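# Lift clothes rail off wall hooks onto counter

## Task

Unhook the clothes rail from both wall hooks and set it down lying flat on the counter, angled no more than 30° away from parallel to the wall, with its midpoint between the two hooks and 18 to 28 cm from the wall. Release it and move the gripper away. It counts only if the rail stays there without the robot, and it fails outright if the gripper still holds the rail when checked.

## Robot and tools

Robot: one six-joint xArm6 arm with a two-finger parallel gripper. Every motion command applies to that one gripper. Joint order, base to tip: waist, shoulder, elbow, forearm roll, wrist pitch, wrist roll. Ranges in rad: waist and the two rolls -6.283 to 6.283, shoulder -2.059 to 2.094, elbow -3.927 to 0.192, wrist pitch -1.693 to 3.142. Load limits in N m: waist 44, shoulder 44, elbow 26.4, forearm roll 26.4, wrist pitch 17.6, wrist roll 17.6. A carried object's weight adds to these.

Scene frame: origin on the table top directly under the arm base, +z up, +x forward, +y to the left when facing along +x. The base may sit slightly tilted. Results report end_effector_position (m) and end_effector_quat_wxyz in this frame, plus linear (m/s) and angular (rad/s) velocities. The reported hand position can be off, more so at long reach. end_effector_position is the pinch point between closed finger pads, roughly 2 cm behind the fingertips; closing pushes the tips about 10 mm further out.

Gripper frame: fingers point along its +z and spread along its y. All motion offsets are expressed in these gripper axes, not the scene frame.

The row format, used by both motion tools: 7 numbers, each from -1 to 1, ordered dx, dy, dz, rx, ry, rz, opening. The first six are an offset (not a pose) from the gripper pose shown in the latest result that includes it; before any such result in the scene, and for the second or later call within one reply, they count from where the robot is when the action begins. Scale: 1.0 equals 0.6 m of travel or 180 degrees of turn. rx, ry, rz form a single rotation vector. The seventh number, opening, is absolute: +1 fully open (0.084 m), -1 closed. Offsets of all zeros do not mean stay still; they pull the gripper back to the reference pose.

execute_actions(actions, pictures): actions is a list with at most one entry, or empty. Empty list: just read the state. {"rows": [[...]], "steps": n}: run up to 15 control steps of 1/30 s (default 15), one row per step, the last row repeating if rows run out; every row is measured from the same reference pose, not from the previous row. {"steps": n} alone: a wait of up to 300 steps counted from the previous result. pictures (boolean) toggles camera images. A rejected call moves nothing.

move(target, speed): target is one 7-number row as above, an offset from the reference pose. The gripper travels a straight path toward it lasting 0.5 to 10 s (cut off at 10 s), turning the short way. speed is the top path speed in m/s, 0.002 to 0.5, default 0.25; turn rate is capped at twice that in rad/s. The opening is applied when the move starts. The gripper lags and can overshoot the speed, especially with the arm nearly straight, and nothing slows it near obstacles. The result adds a move: line with the ending (done, off_target, moving, held, fault) and any limits (paced = pose clipped; held = some steps blocked, after which the arm may surge fast), plus distance to target.

wait(seconds): 0 to 10 s with no new command. zoom_image(camera, region): camera is cam_high, cam_low or cam_wrist (each 504x504); region [x0, y0, x1, y1] in pixels from the top-left, at most 504 by 504. read_manual(section): only returns licence texts. finished_scene(scene): ends the current scene, given its number, and grades it; irreversible.

Control behaviour: each step the command is clipped to within 70 mm and 16 degrees of the measured pose; inverse kinematics favours position over orientation. After an action ends the arm continues only to the last clipped pose, so large offsets may need several actions; check the returned pose and send the rest. A Hand target line shows where the controller is currently heading. "pose unreachable" and HELD mark steps the clearance check changed or blocked (a mount under the base counts as arm).

Gripping: grip_measured is the actual finger opening on the command scale. To keep hold, command an opening well below grip_measured; the gap sets the squeeze (about 24 N per pad max). Fast closing can press too hard.

Hazards: contact torque reaching a joint's limit triggers a torque fault: the joint backs off, the arm freezes 10 s and the call is dropped. Long holding heats motors; MOTOR HOT appears from 65 °C, and at 80 °C an OVER-TEMPERATURE FAULT brakes the arm. Avoid drops, slips, slamming, hard impacts and heavy pushing; knocking anything off the table fails the task. Something may occasionally tug the held rail or shove loose items. Finish by opening the fingers and backing the gripper away before ending the scene.

Each tool is called after ">>>" as a command line: name --argument value for each argument, lists and objects as JSON in quotes; but a table of rows of numbers goes row by row, as --pt "numbers of a row", without its own name.

## Session

>>> execute_actions --actions '[]'

Scene clock: 0.00 s of 4700.00 s.
end_effector_position=(+0.2208, +0.3022, +0.3213) grip_measured=+1.00 end_effector_quat_wxyz=(+0.427, -0.026, +0.813, -0.395) end_effector_velocity=(-0.000, -0.000, -0.000) end_effector_angular_velocity=(-0.001, +0.001, -0.000)
Joint positions: [ 1.561  0.043 -1.074 -0.905  1.919 -1.547  0.084]
Joint velocities: [ 0.     0.     0.     0.     0.    -0.001  0.   ]
Joint torques (N m, as the arm reports them, + toward a larger angle): no reading
Hand target: +0.221, +0.302, +0.321; +0.427, -0.026, +0.813, -0.395

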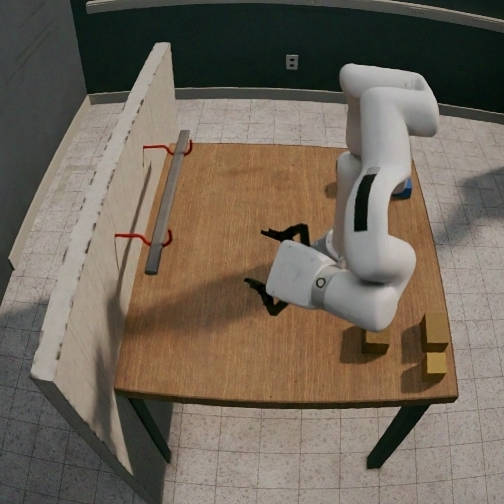

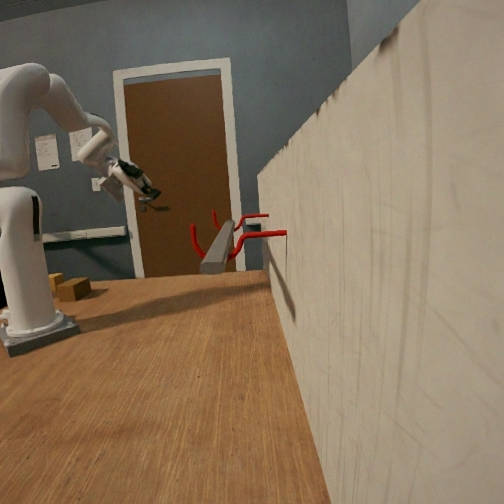

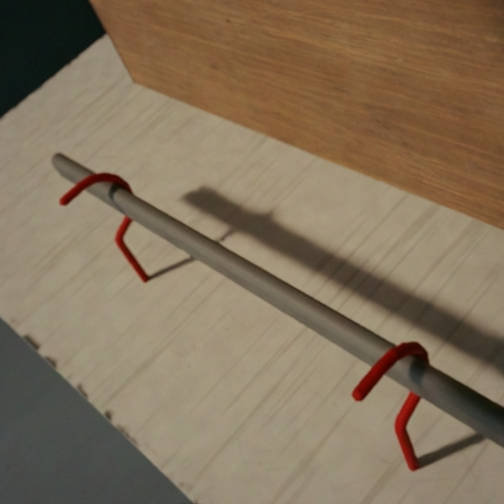

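>>> move --target '[0.002,-0.258,0.525,0.017,0.437,0.446,0.6]' --speed 0.3

Scene clock: 8.60 s of 4700.00 s.
end_effector_position=(+0.3996, -0.0022, +0.3220) grip_measured=+0.59 end_effector_quat_wxyz=(+0.001, +0.708, +0.706, -0.002) end_effector_velocity=(+0.001, -0.001, +0.000) end_effector_angular_velocity=(+0.007, -0.000, -0.007)
Joint positions: [-0.005 -0.31  -1.044  0.014  1.339 -1.597  0.069]
Joint velocities: [-0.007  0.003 -0.003  0.008  0.001 -0.002 -0.   ]
Joint torques (N m, as the arm reports them, + toward a larger angle): [  0.44 -11.94 -18.87  -0.08  -1.81   0.2 ]
Hand target: +0.400, -0.002, +0.322; +0.001, +0.709, +0.705, -0.002
Off the commanded pose: 0.002 m, 0 deg.
After step 90, 1.87 s passed at rest.
move: done

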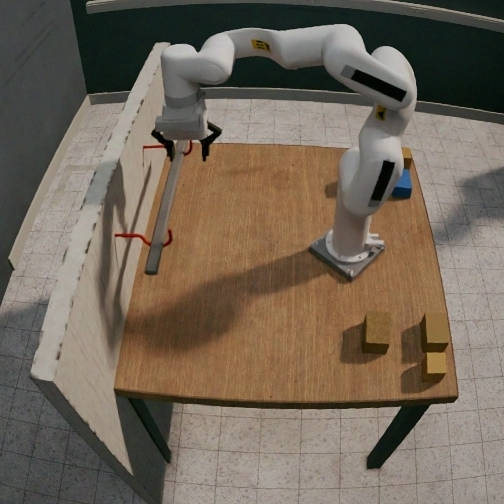

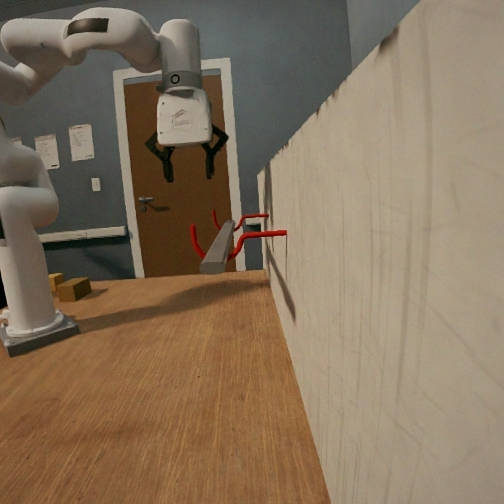

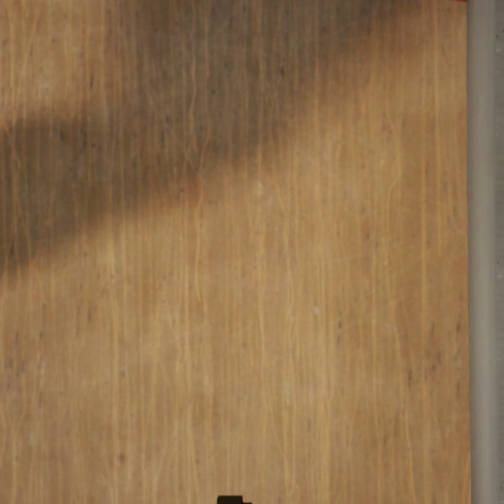

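>>> move --target '[0.005,0.108,0.09,0,0,0,0.6]'

Scene clock: 10.67 s of 4700.00 s.
end_effector_position=(+0.4642, +0.0006, +0.2682) grip_measured=+0.59 end_effector_quat_wxyz=(+0.001, +0.708, +0.706, -0.002) end_effector_velocity=(+0.000, +0.000, -0.004) end_effector_angular_velocity=(+0.001, +0.007, -0.002)
Joint positions: [ 0.008 -0.072 -1.13   0.015  1.186 -1.587  0.069]
Joint velocities: [ 0.     0.008  0.     0.001 -0.001  0.002 -0.   ]
Joint torques (N m, as the arm reports them, + toward a larger angle): [  0.23 -16.34 -18.77   0.07  -1.77   0.26]
Hand target: +0.464, +0.001, +0.268; +0.001, +0.708, +0.706, -0.002
Off the commanded pose: 0.000 m, 0 deg.
move: done

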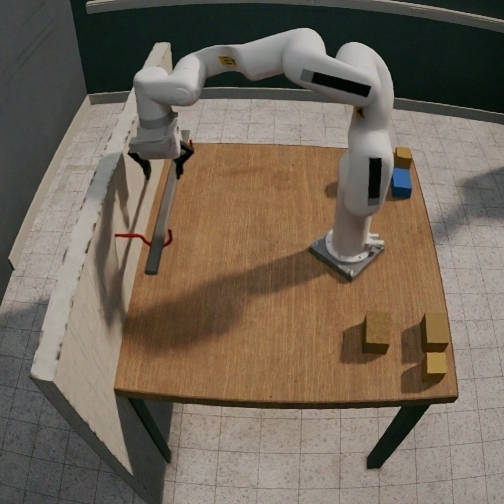

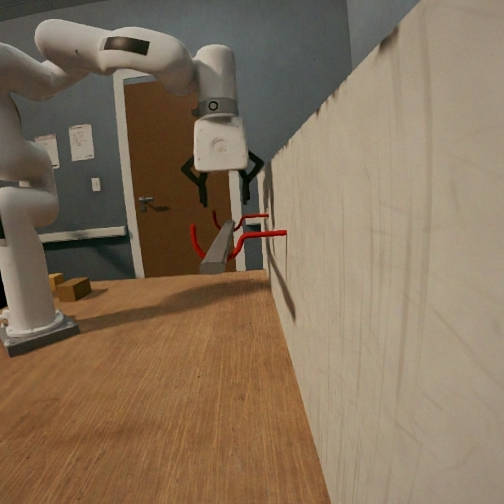

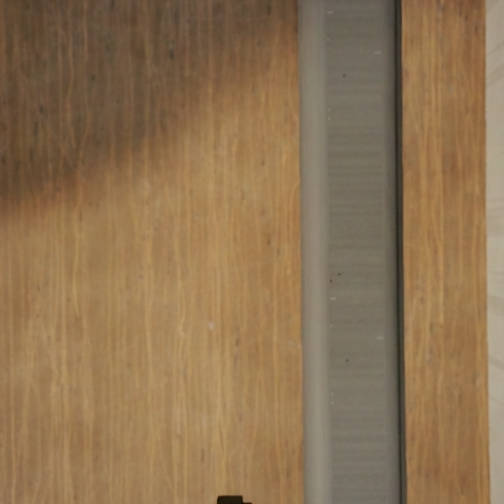

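>>> move --target '[0,-0.004,0.095,0,0,0,0.3]' --speed 0.12

>>> zoom_image --camera "cam_low" --region '[170,170,300,290]'

>>> zoom_image --camera "cam_high" --region '[90,100,260,290]'

Scene clock: 13.77 s of 4700.00 s.
end_effector_position=(+0.4620, +0.0006, +0.2119) grip_measured=+0.29 end_effector_quat_wxyz=(+0.002, +0.708, +0.706, -0.001) end_effector_velocity=(-0.000, -0.000, -0.003) end_effector_angular_velocity=(-0.001, -0.001, +0.000)
Joint positions: [ 0.01  -0.033 -1.008  0.016  1.024 -1.588  0.056]
Joint velocities: [ 0.     0.002  0.006 -0.001 -0.008  0.001 -0.   ]
Joint torques (N m, as the arm reports them, + toward a larger angle): [ -0.06 -15.97 -18.14   0.1   -1.69   0.22]
Hand target: +0.462, +0.001, +0.211; +0.001, +0.708, +0.706, -0.001
Off the commanded pose: 0.001 m, 0 deg.
move: done

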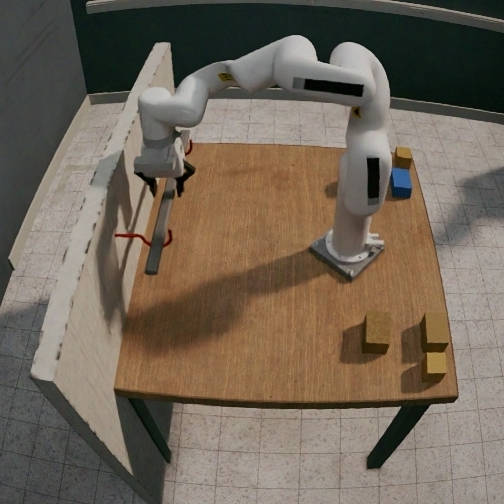

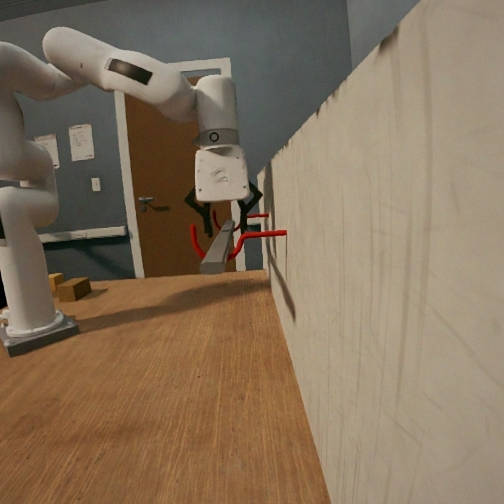

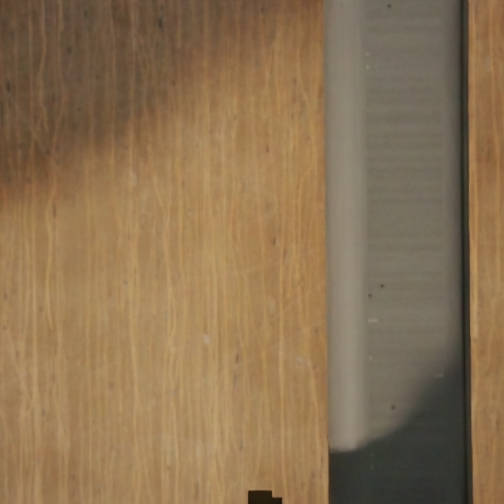

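Region (170, 170, 300, 290) of cam_low's 504x504 image, scaled by 3.877, with more detail than that image has; it fills the top 465 rows of this view, and the rest is white.

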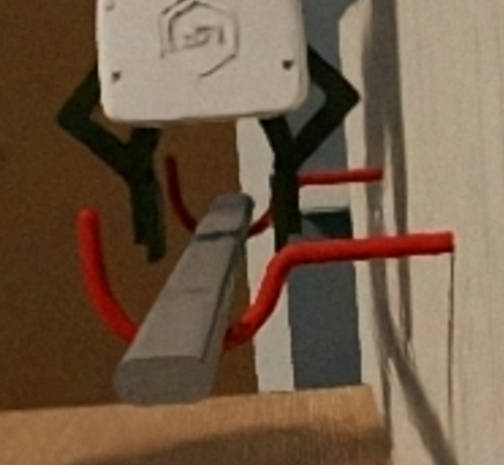

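Region (90, 100, 260, 290) of cam_high's 504x504 image, scaled by 2.653, with more detail than that image has; it fills the left 451 columns of this view, and the rest is white.

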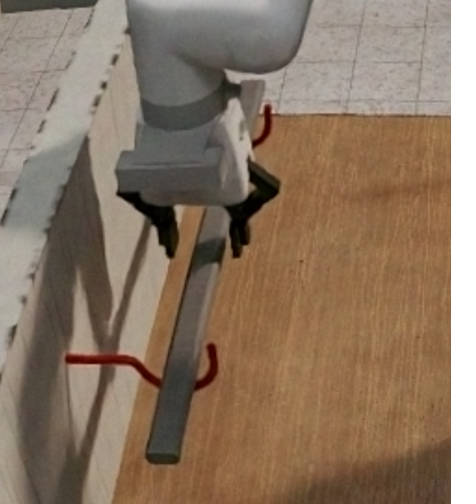

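>>> move --target '[0,-0.002,0.012,0,0,0,-0.15]' --speed 0.05

>>> execute_actions --actions '[{"rows":[[0,0,0,0,0,0,-0.3],[0,0,0,0,0,0,-0.4],[0,0,0,0,0,0,-0.5],[0,0,0,0,0,0,-0.7],[0,0,0,0,0,0,-1]]}]' --pictures false

>>> move --target '[0,0,-0.025,0,0,0,-1]' --speed 0.04

>>> zoom_image --camera "cam_low" --region '[170,170,300,290]'

Scene clock: 16.33 s of 4700.00 s.
end_effector_position=(+0.4608, +0.0006, +0.2048) grip_measured=-0.16 end_effector_quat_wxyz=(+0.002, +0.708, +0.706, -0.001) end_effector_velocity=(+0.000, +0.000, +0.000) end_effector_angular_velocity=(+0.000, -0.002, +0.000)
Joint positions: [ 0.011 -0.029 -0.991  0.016  1.004 -1.588  0.037]
Joint velocities: [ 0.    -0.     0.001  0.    -0.002 -0.     0.   ]
Joint torques (N m, as the arm reports them, + toward a larger angle): [  0.31 -16.04 -18.23   0.05  -1.77   0.22]
Hand target: +0.461, +0.001, +0.205; +0.002, +0.708, +0.706, -0.001
Off the commanded pose: 0.000 m, 0 deg.
move: done

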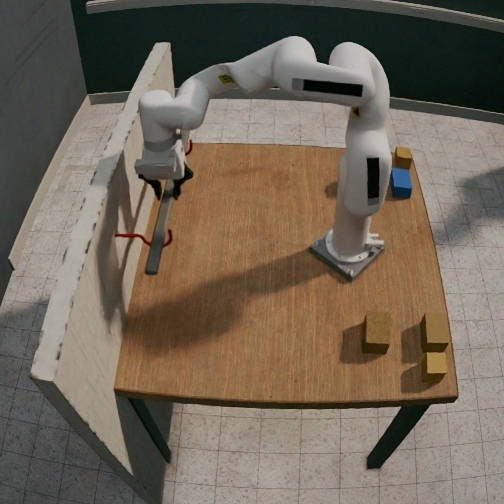

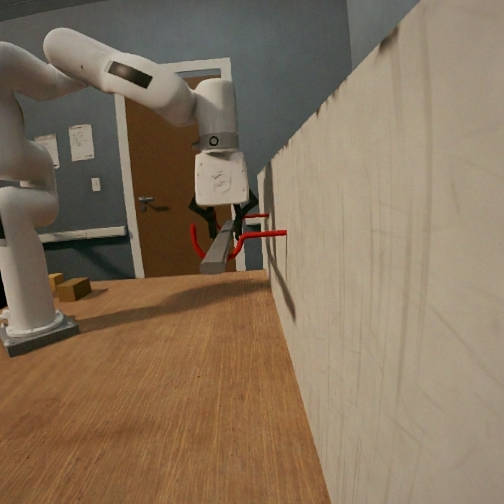

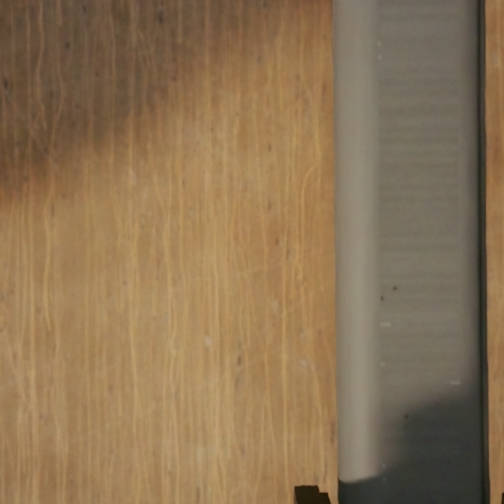

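Scene clock: 16.83 s of 4700.00 s.
end_effector_position=(+0.4607, +0.0006, +0.2046) grip_measured=-0.34 end_effector_quat_wxyz=(+0.002, +0.708, +0.706, -0.001) end_effector_velocity=(-0.000, -0.000, -0.000) end_effector_angular_velocity=(-0.001, +0.001, -0.001)
Joint positions: [ 0.011 -0.029 -0.991  0.016  1.004 -1.588  0.029]
Joint velocities: [-0.     0.    -0.    -0.001  0.001  0.001 -0.   ]
Joint torques (N m, as the arm reports them, + toward a larger angle): [  0.24 -16.44 -19.07   0.04  -2.04   0.2 ]
Hand target: +0.461, +0.001, +0.205; +0.002, +0.708, +0.706, -0.001
Off the commanded pose: 0.000 m, 0 deg.
Steps of this call (steps 1 to 15: all 15 steps of this action). Readings (end_effector_position):
1: (+0.4608, +0.0006, +0.2048)
2: (+0.4605, +0.0006, +0.2046)
4: (+0.4606, +0.0006, +0.2046)
8: (+0.4606, +0.0006, +0.2046)
15: the state above

Scene clock: 17.83 s of 4700.00 s.
end_effector_position=(+0.4606, +0.0006, +0.2194) grip_measured=-0.34 end_effector_quat_wxyz=(+0.002, +0.708, +0.706, -0.001) end_effector_velocity=(-0.000, -0.000, +0.000) end_effector_angular_velocity=(+0.002, +0.002, -0.003)
Joint positions: [ 0.01  -0.045 -1.017  0.016  1.046 -1.588  0.029]
Joint velocities: [-0.001  0.    -0.001  0.002  0.003  0.001  0.   ]
Joint torques (N m, as the arm reports them, + toward a larger angle): [  0.11 -17.15 -19.91   0.03  -1.94   0.23]
Hand target: +0.461, +0.001, +0.220; +0.002, +0.708, +0.706, -0.001
Off the commanded pose: 0.000 m, 0 deg.
move: done

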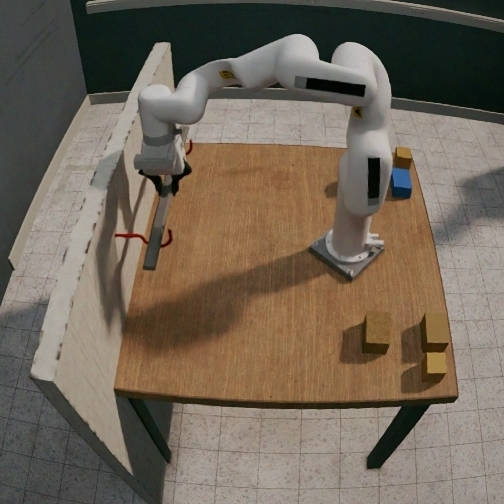

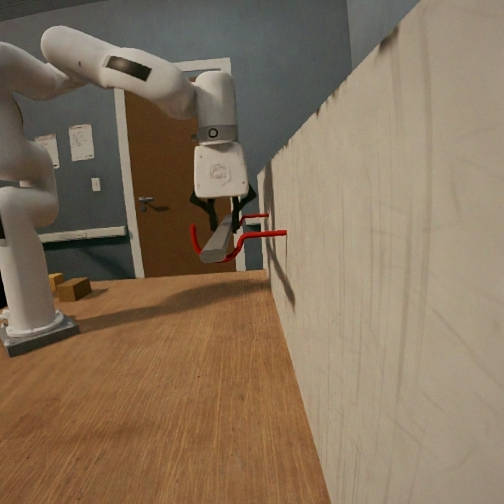

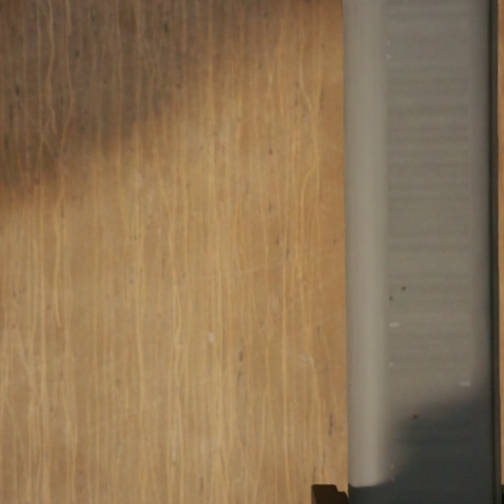

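Region (170, 170, 300, 290) of cam_low's 504x504 image, scaled by 3.877, with more detail than that image has; it fills the top 465 rows of this view, and the rest is white.

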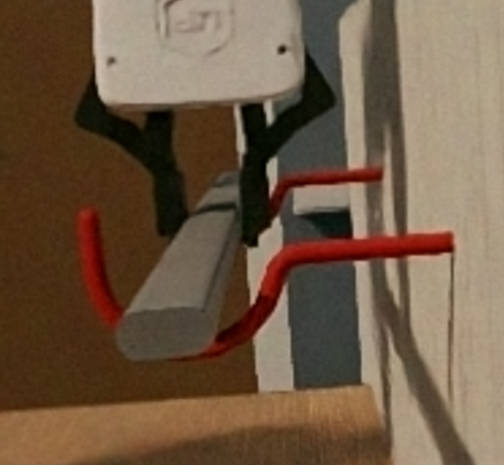

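>>> move --target '[0,0,-0.1,0,0,0,-1]' --speed 0.1

Scene clock: 19.73 s of 4700.00 s.
end_effector_position=(+0.4605, +0.0007, +0.2787) grip_measured=-0.34 end_effector_quat_wxyz=(+0.001, +0.708, +0.706, -0.002) end_effector_velocity=(+0.000, -0.000, +0.002) end_effector_angular_velocity=(+0.000, +0.001, -0.002)
Joint positions: [ 0.007 -0.089 -1.141  0.014  1.216 -1.587  0.029]
Joint velocities: [-0.     0.001 -0.007  0.     0.007  0.001 -0.   ]
Joint torques (N m, as the arm reports them, + toward a larger angle): [  0.28 -16.55 -20.26   0.03  -1.85   0.26]
Hand target: +0.461, +0.001, +0.279; +0.002, +0.708, +0.706, -0.001
Off the commanded pose: 0.001 m, 0 deg.
move: done

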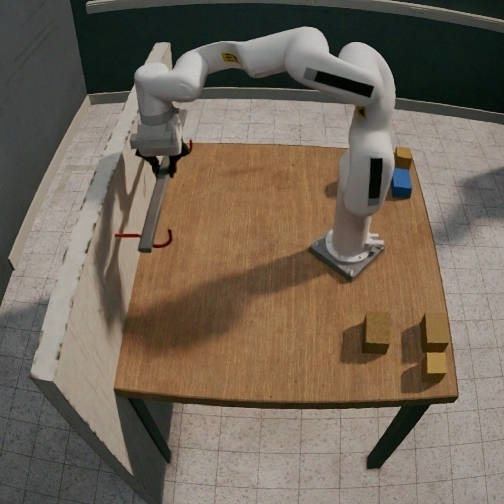

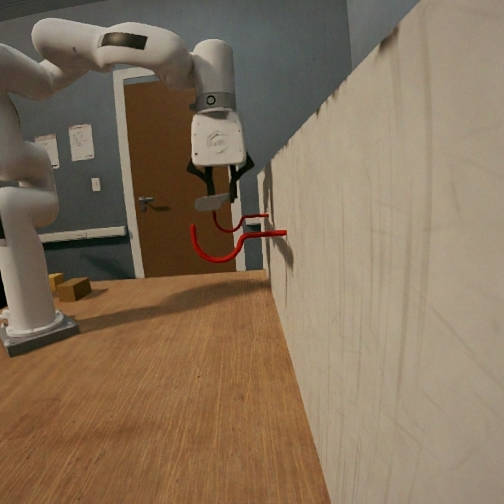

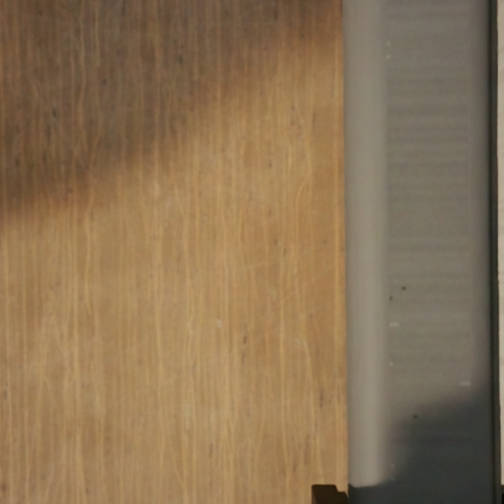

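>>> move --target '[0,-0.21,0,0,0,0,-1]' --speed 0.15

>>> move --target '[0,0,0.4,0,0,0,-1]' --speed 0.18

>>> zoom_image --camera "cam_low" --region '[80,260,240,420]'

Scene clock: 21.97 s of 4700.00 s.
end_effector_position=(+0.3346, +0.0009, +0.2794) grip_measured=-0.34 end_effector_quat_wxyz=(+0.001, +0.708, +0.706, -0.002) end_effector_velocity=(-0.002, +0.000, -0.000) end_effector_angular_velocity=(-0.000, +0.001, +0.001)
Joint positions: [ 0.002 -0.536 -0.737  0.014  1.259 -1.592  0.029]
Joint velocities: [ 0.    -0.005  0.004 -0.     0.002 -0.001 -0.   ]
Joint torques (N m, as the arm reports them, + toward a larger angle): [  0.39  -9.14 -20.08   0.02  -1.93   0.23]
Hand target: +0.334, +0.001, +0.279; +0.001, +0.708, +0.706, -0.002
Off the commanded pose: 0.001 m, 0 deg.
move: done

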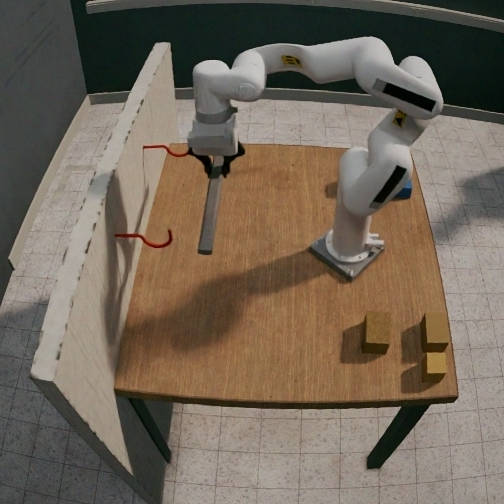

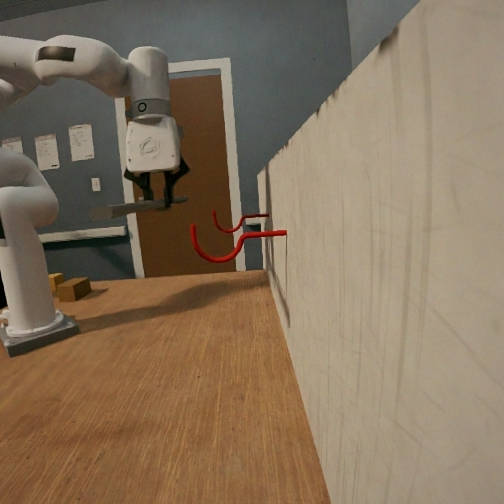

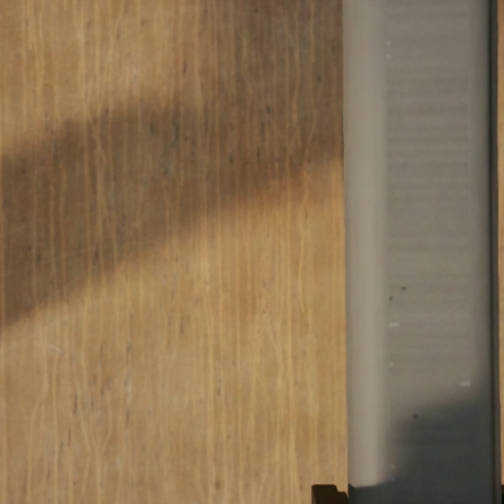

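Scene clock: 23.83 s of 4700.00 s.
end_effector_position=(+0.3342, +0.0009, +0.0394) grip_measured=-0.34 end_effector_quat_wxyz=(+0.001, +0.708, +0.706, -0.001) end_effector_velocity=(-0.003, +0.000, -0.004) end_effector_angular_velocity=(+0.001, +0.009, -0.001)
Joint positions: [ 0.021 -0.037 -0.385  0.037  0.407 -1.604  0.029]
Joint velocities: [ 0.     0.011  0.002  0.002 -0.004 -0.001  0.   ]
Joint torques (N m, as the arm reports them, + toward a larger angle): [  0.34 -13.28 -13.53   0.19  -1.78   0.24]
Hand target: +0.334, +0.001, +0.039; +0.001, +0.708, +0.706, -0.001
Off the commanded pose: 0.001 m, 0 deg.
move: done

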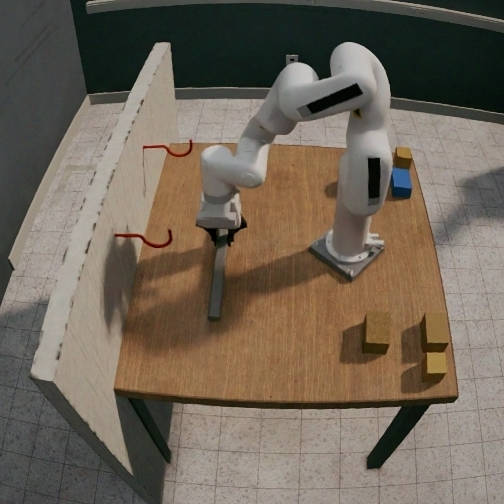

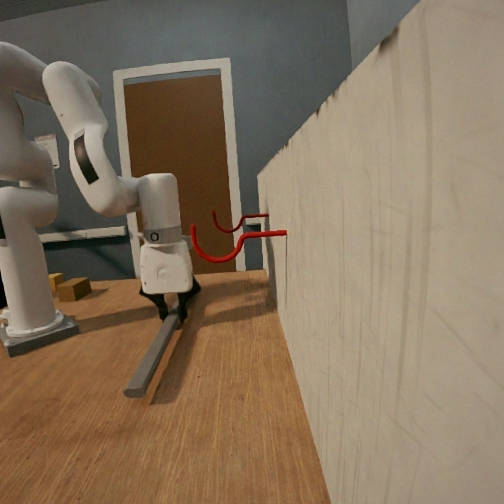

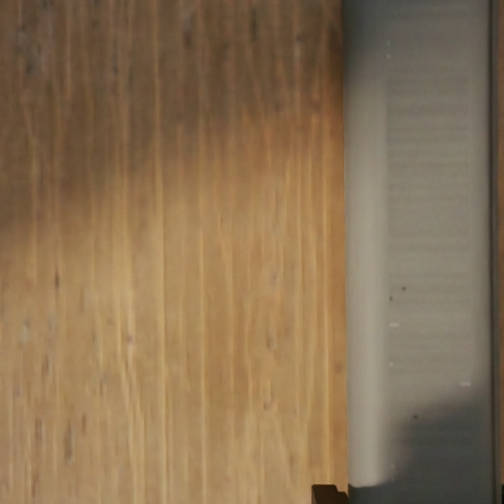

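Region (80, 260, 240, 420) of cam_low's 504x504 image, scaled by 3.150, with more detail than that image has.

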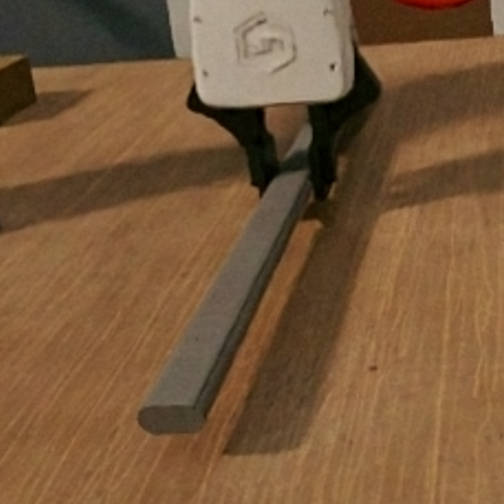

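>>> move --target '[0,0,0.032,0,0,0,-1]' --speed 0.02

>>> zoom_image --camera "cam_low" --region '[80,260,240,420]'

Scene clock: 26.53 s of 4700.00 s.
end_effector_position=(+0.3351, +0.0010, +0.0210) grip_measured=-0.34 end_effector_quat_wxyz=(+0.002, +0.708, +0.706, -0.000) end_effector_velocity=(+0.001, -0.000, -0.000) end_effector_angular_velocity=(+0.000, -0.005, +0.002)
Joint positions: [ 0.024  0.039 -0.388  0.045  0.332 -1.61   0.029]
Joint velocities: [ 0.     0.004 -0.001  0.002 -0.008 -0.003 -0.   ]
Joint torques (N m, as the arm reports them, + toward a larger angle): [  0.39 -11.49 -10.92   0.02  -1.88   0.18]
Hand target: +0.334, +0.001, +0.020; +0.001, +0.708, +0.706, -0.001
Off the commanded pose: 0.001 m, 0 deg.
move: done

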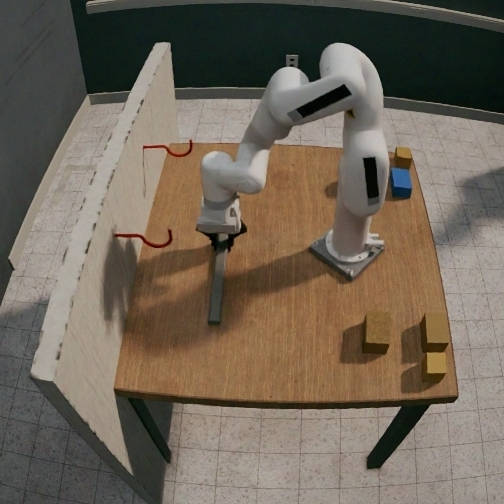

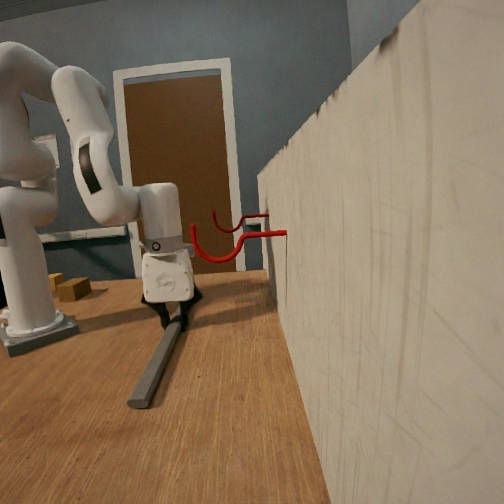

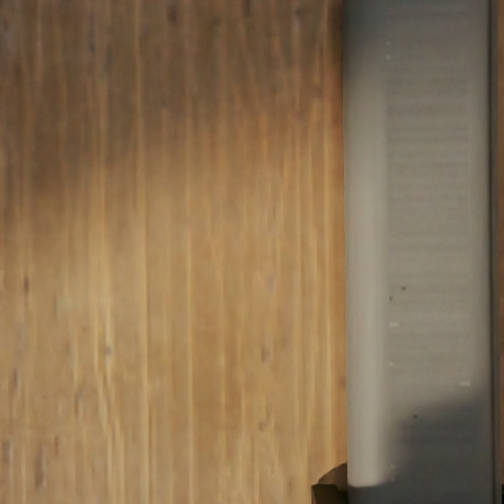

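Region (80, 260, 240, 420) of cam_low's 504x504 image, scaled by 3.150, with more detail than that image has.

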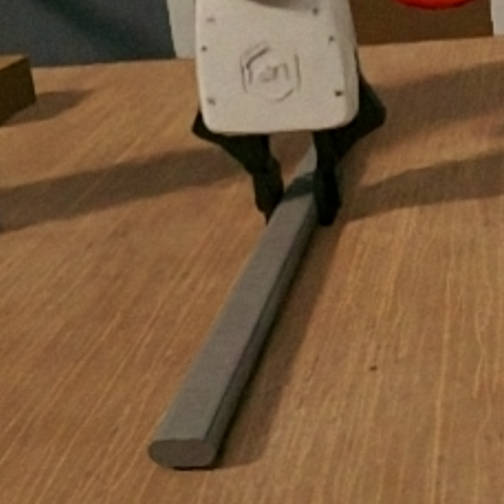

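The fingertips are touching the counter, so I'm releasing the rail.

>>> execute_actions --actions '[{"rows":[[0,0,-0.001,0,0,0,-0.4],[0,0,-0.001,0,0,0,-0.34],[0,0,-0.001,0,0,0,-0.3],[0,0,-0.001,0,0,0,-0.28],[0,0,-0.001,0,0,0,-0.26],[0,0,-0.001,0,0,0,-0.24],[0,0,-0.001,0,0,0,-0.2],[0,0,-0.001,0,0,0,-0.1],[0,0,-0.001,0,0,0,0.2]]}]' --pictures false

>>> move --target '[0,-0.02,-0.3,0,0,0,0.4]'

Scene clock: 28.33 s of 4700.00 s.
end_effector_position=(+0.3336, +0.0010, +0.0204) grip_measured=+0.19 end_effector_quat_wxyz=(+0.000, +0.708, +0.706, -0.002) end_effector_velocity=(+0.012, +0.000, +0.008) end_effector_angular_velocity=(-0.000, -0.032, +0.002)
Joint positions: [ 0.024  0.039 -0.387  0.045  0.334 -1.609  0.052]
Joint velocities: [-0.    -0.013 -0.014 -0.    -0.004 -0.001 -0.   ]
Joint torques (N m, as the arm reports them, + toward a larger angle): [  0.18 -12.78 -11.47   0.07  -1.86   0.27]
Hand target: +0.335, +0.001, +0.022; +0.002, +0.708, +0.706, -0.000
Off the commanded pose: 0.002 m, 0 deg.
Steps of this call (steps 1 to 39: nothing new was sent; steps 40 to 54: all 15 steps of this action). Readings (end_effector_position):
40: (+0.3347, +0.0010, +0.0205)
41: (+0.3347, +0.0010, +0.0206)
43: (+0.3343, +0.0010, +0.0206)
47: (+0.3336, +0.0010, +0.0205)
54: the state above

Scene clock: 29.83 s of 4700.00 s.
end_effector_position=(+0.3226, +0.0009, +0.2011) grip_measured=+0.39 end_effector_quat_wxyz=(+0.001, +0.708, +0.706, -0.001) end_effector_velocity=(+0.002, +0.000, +0.004) end_effector_angular_velocity=(+0.001, -0.007, -0.001)
Joint positions: [ 0.007 -0.519 -0.521  0.016  1.025 -1.592  0.061]
Joint velocities: [-0.    -0.006 -0.007  0.001  0.006  0.     0.   ]
Joint torques (N m, as the arm reports them, + toward a larger angle): [  0.45  -8.38 -18.25   0.08  -1.69   0.2 ]
Hand target: +0.323, +0.001, +0.202; +0.002, +0.708, +0.706, -0.001
Off the commanded pose: 0.001 m, 0 deg.
move: done

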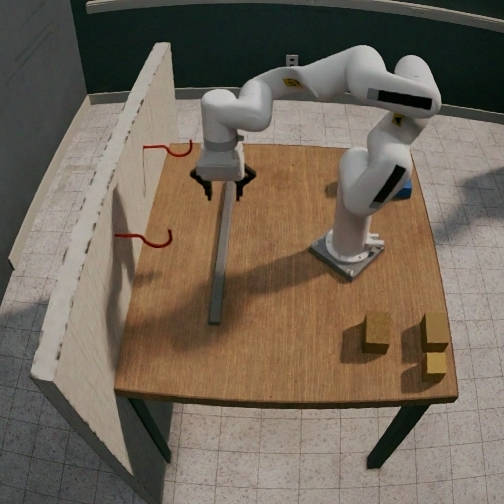

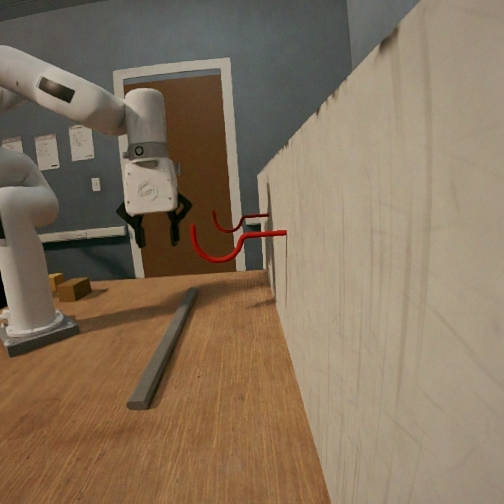

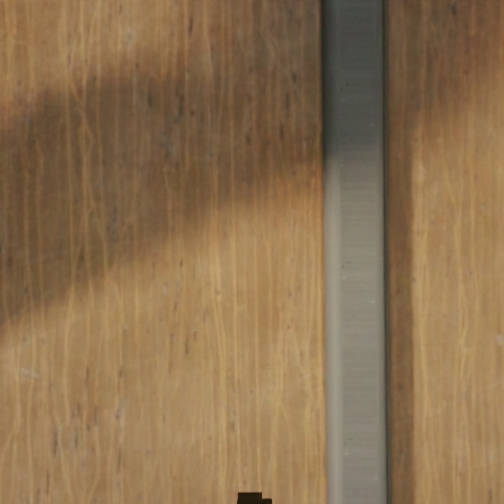

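>>> finished_scene --scene 1

The scene is finished: the task was done.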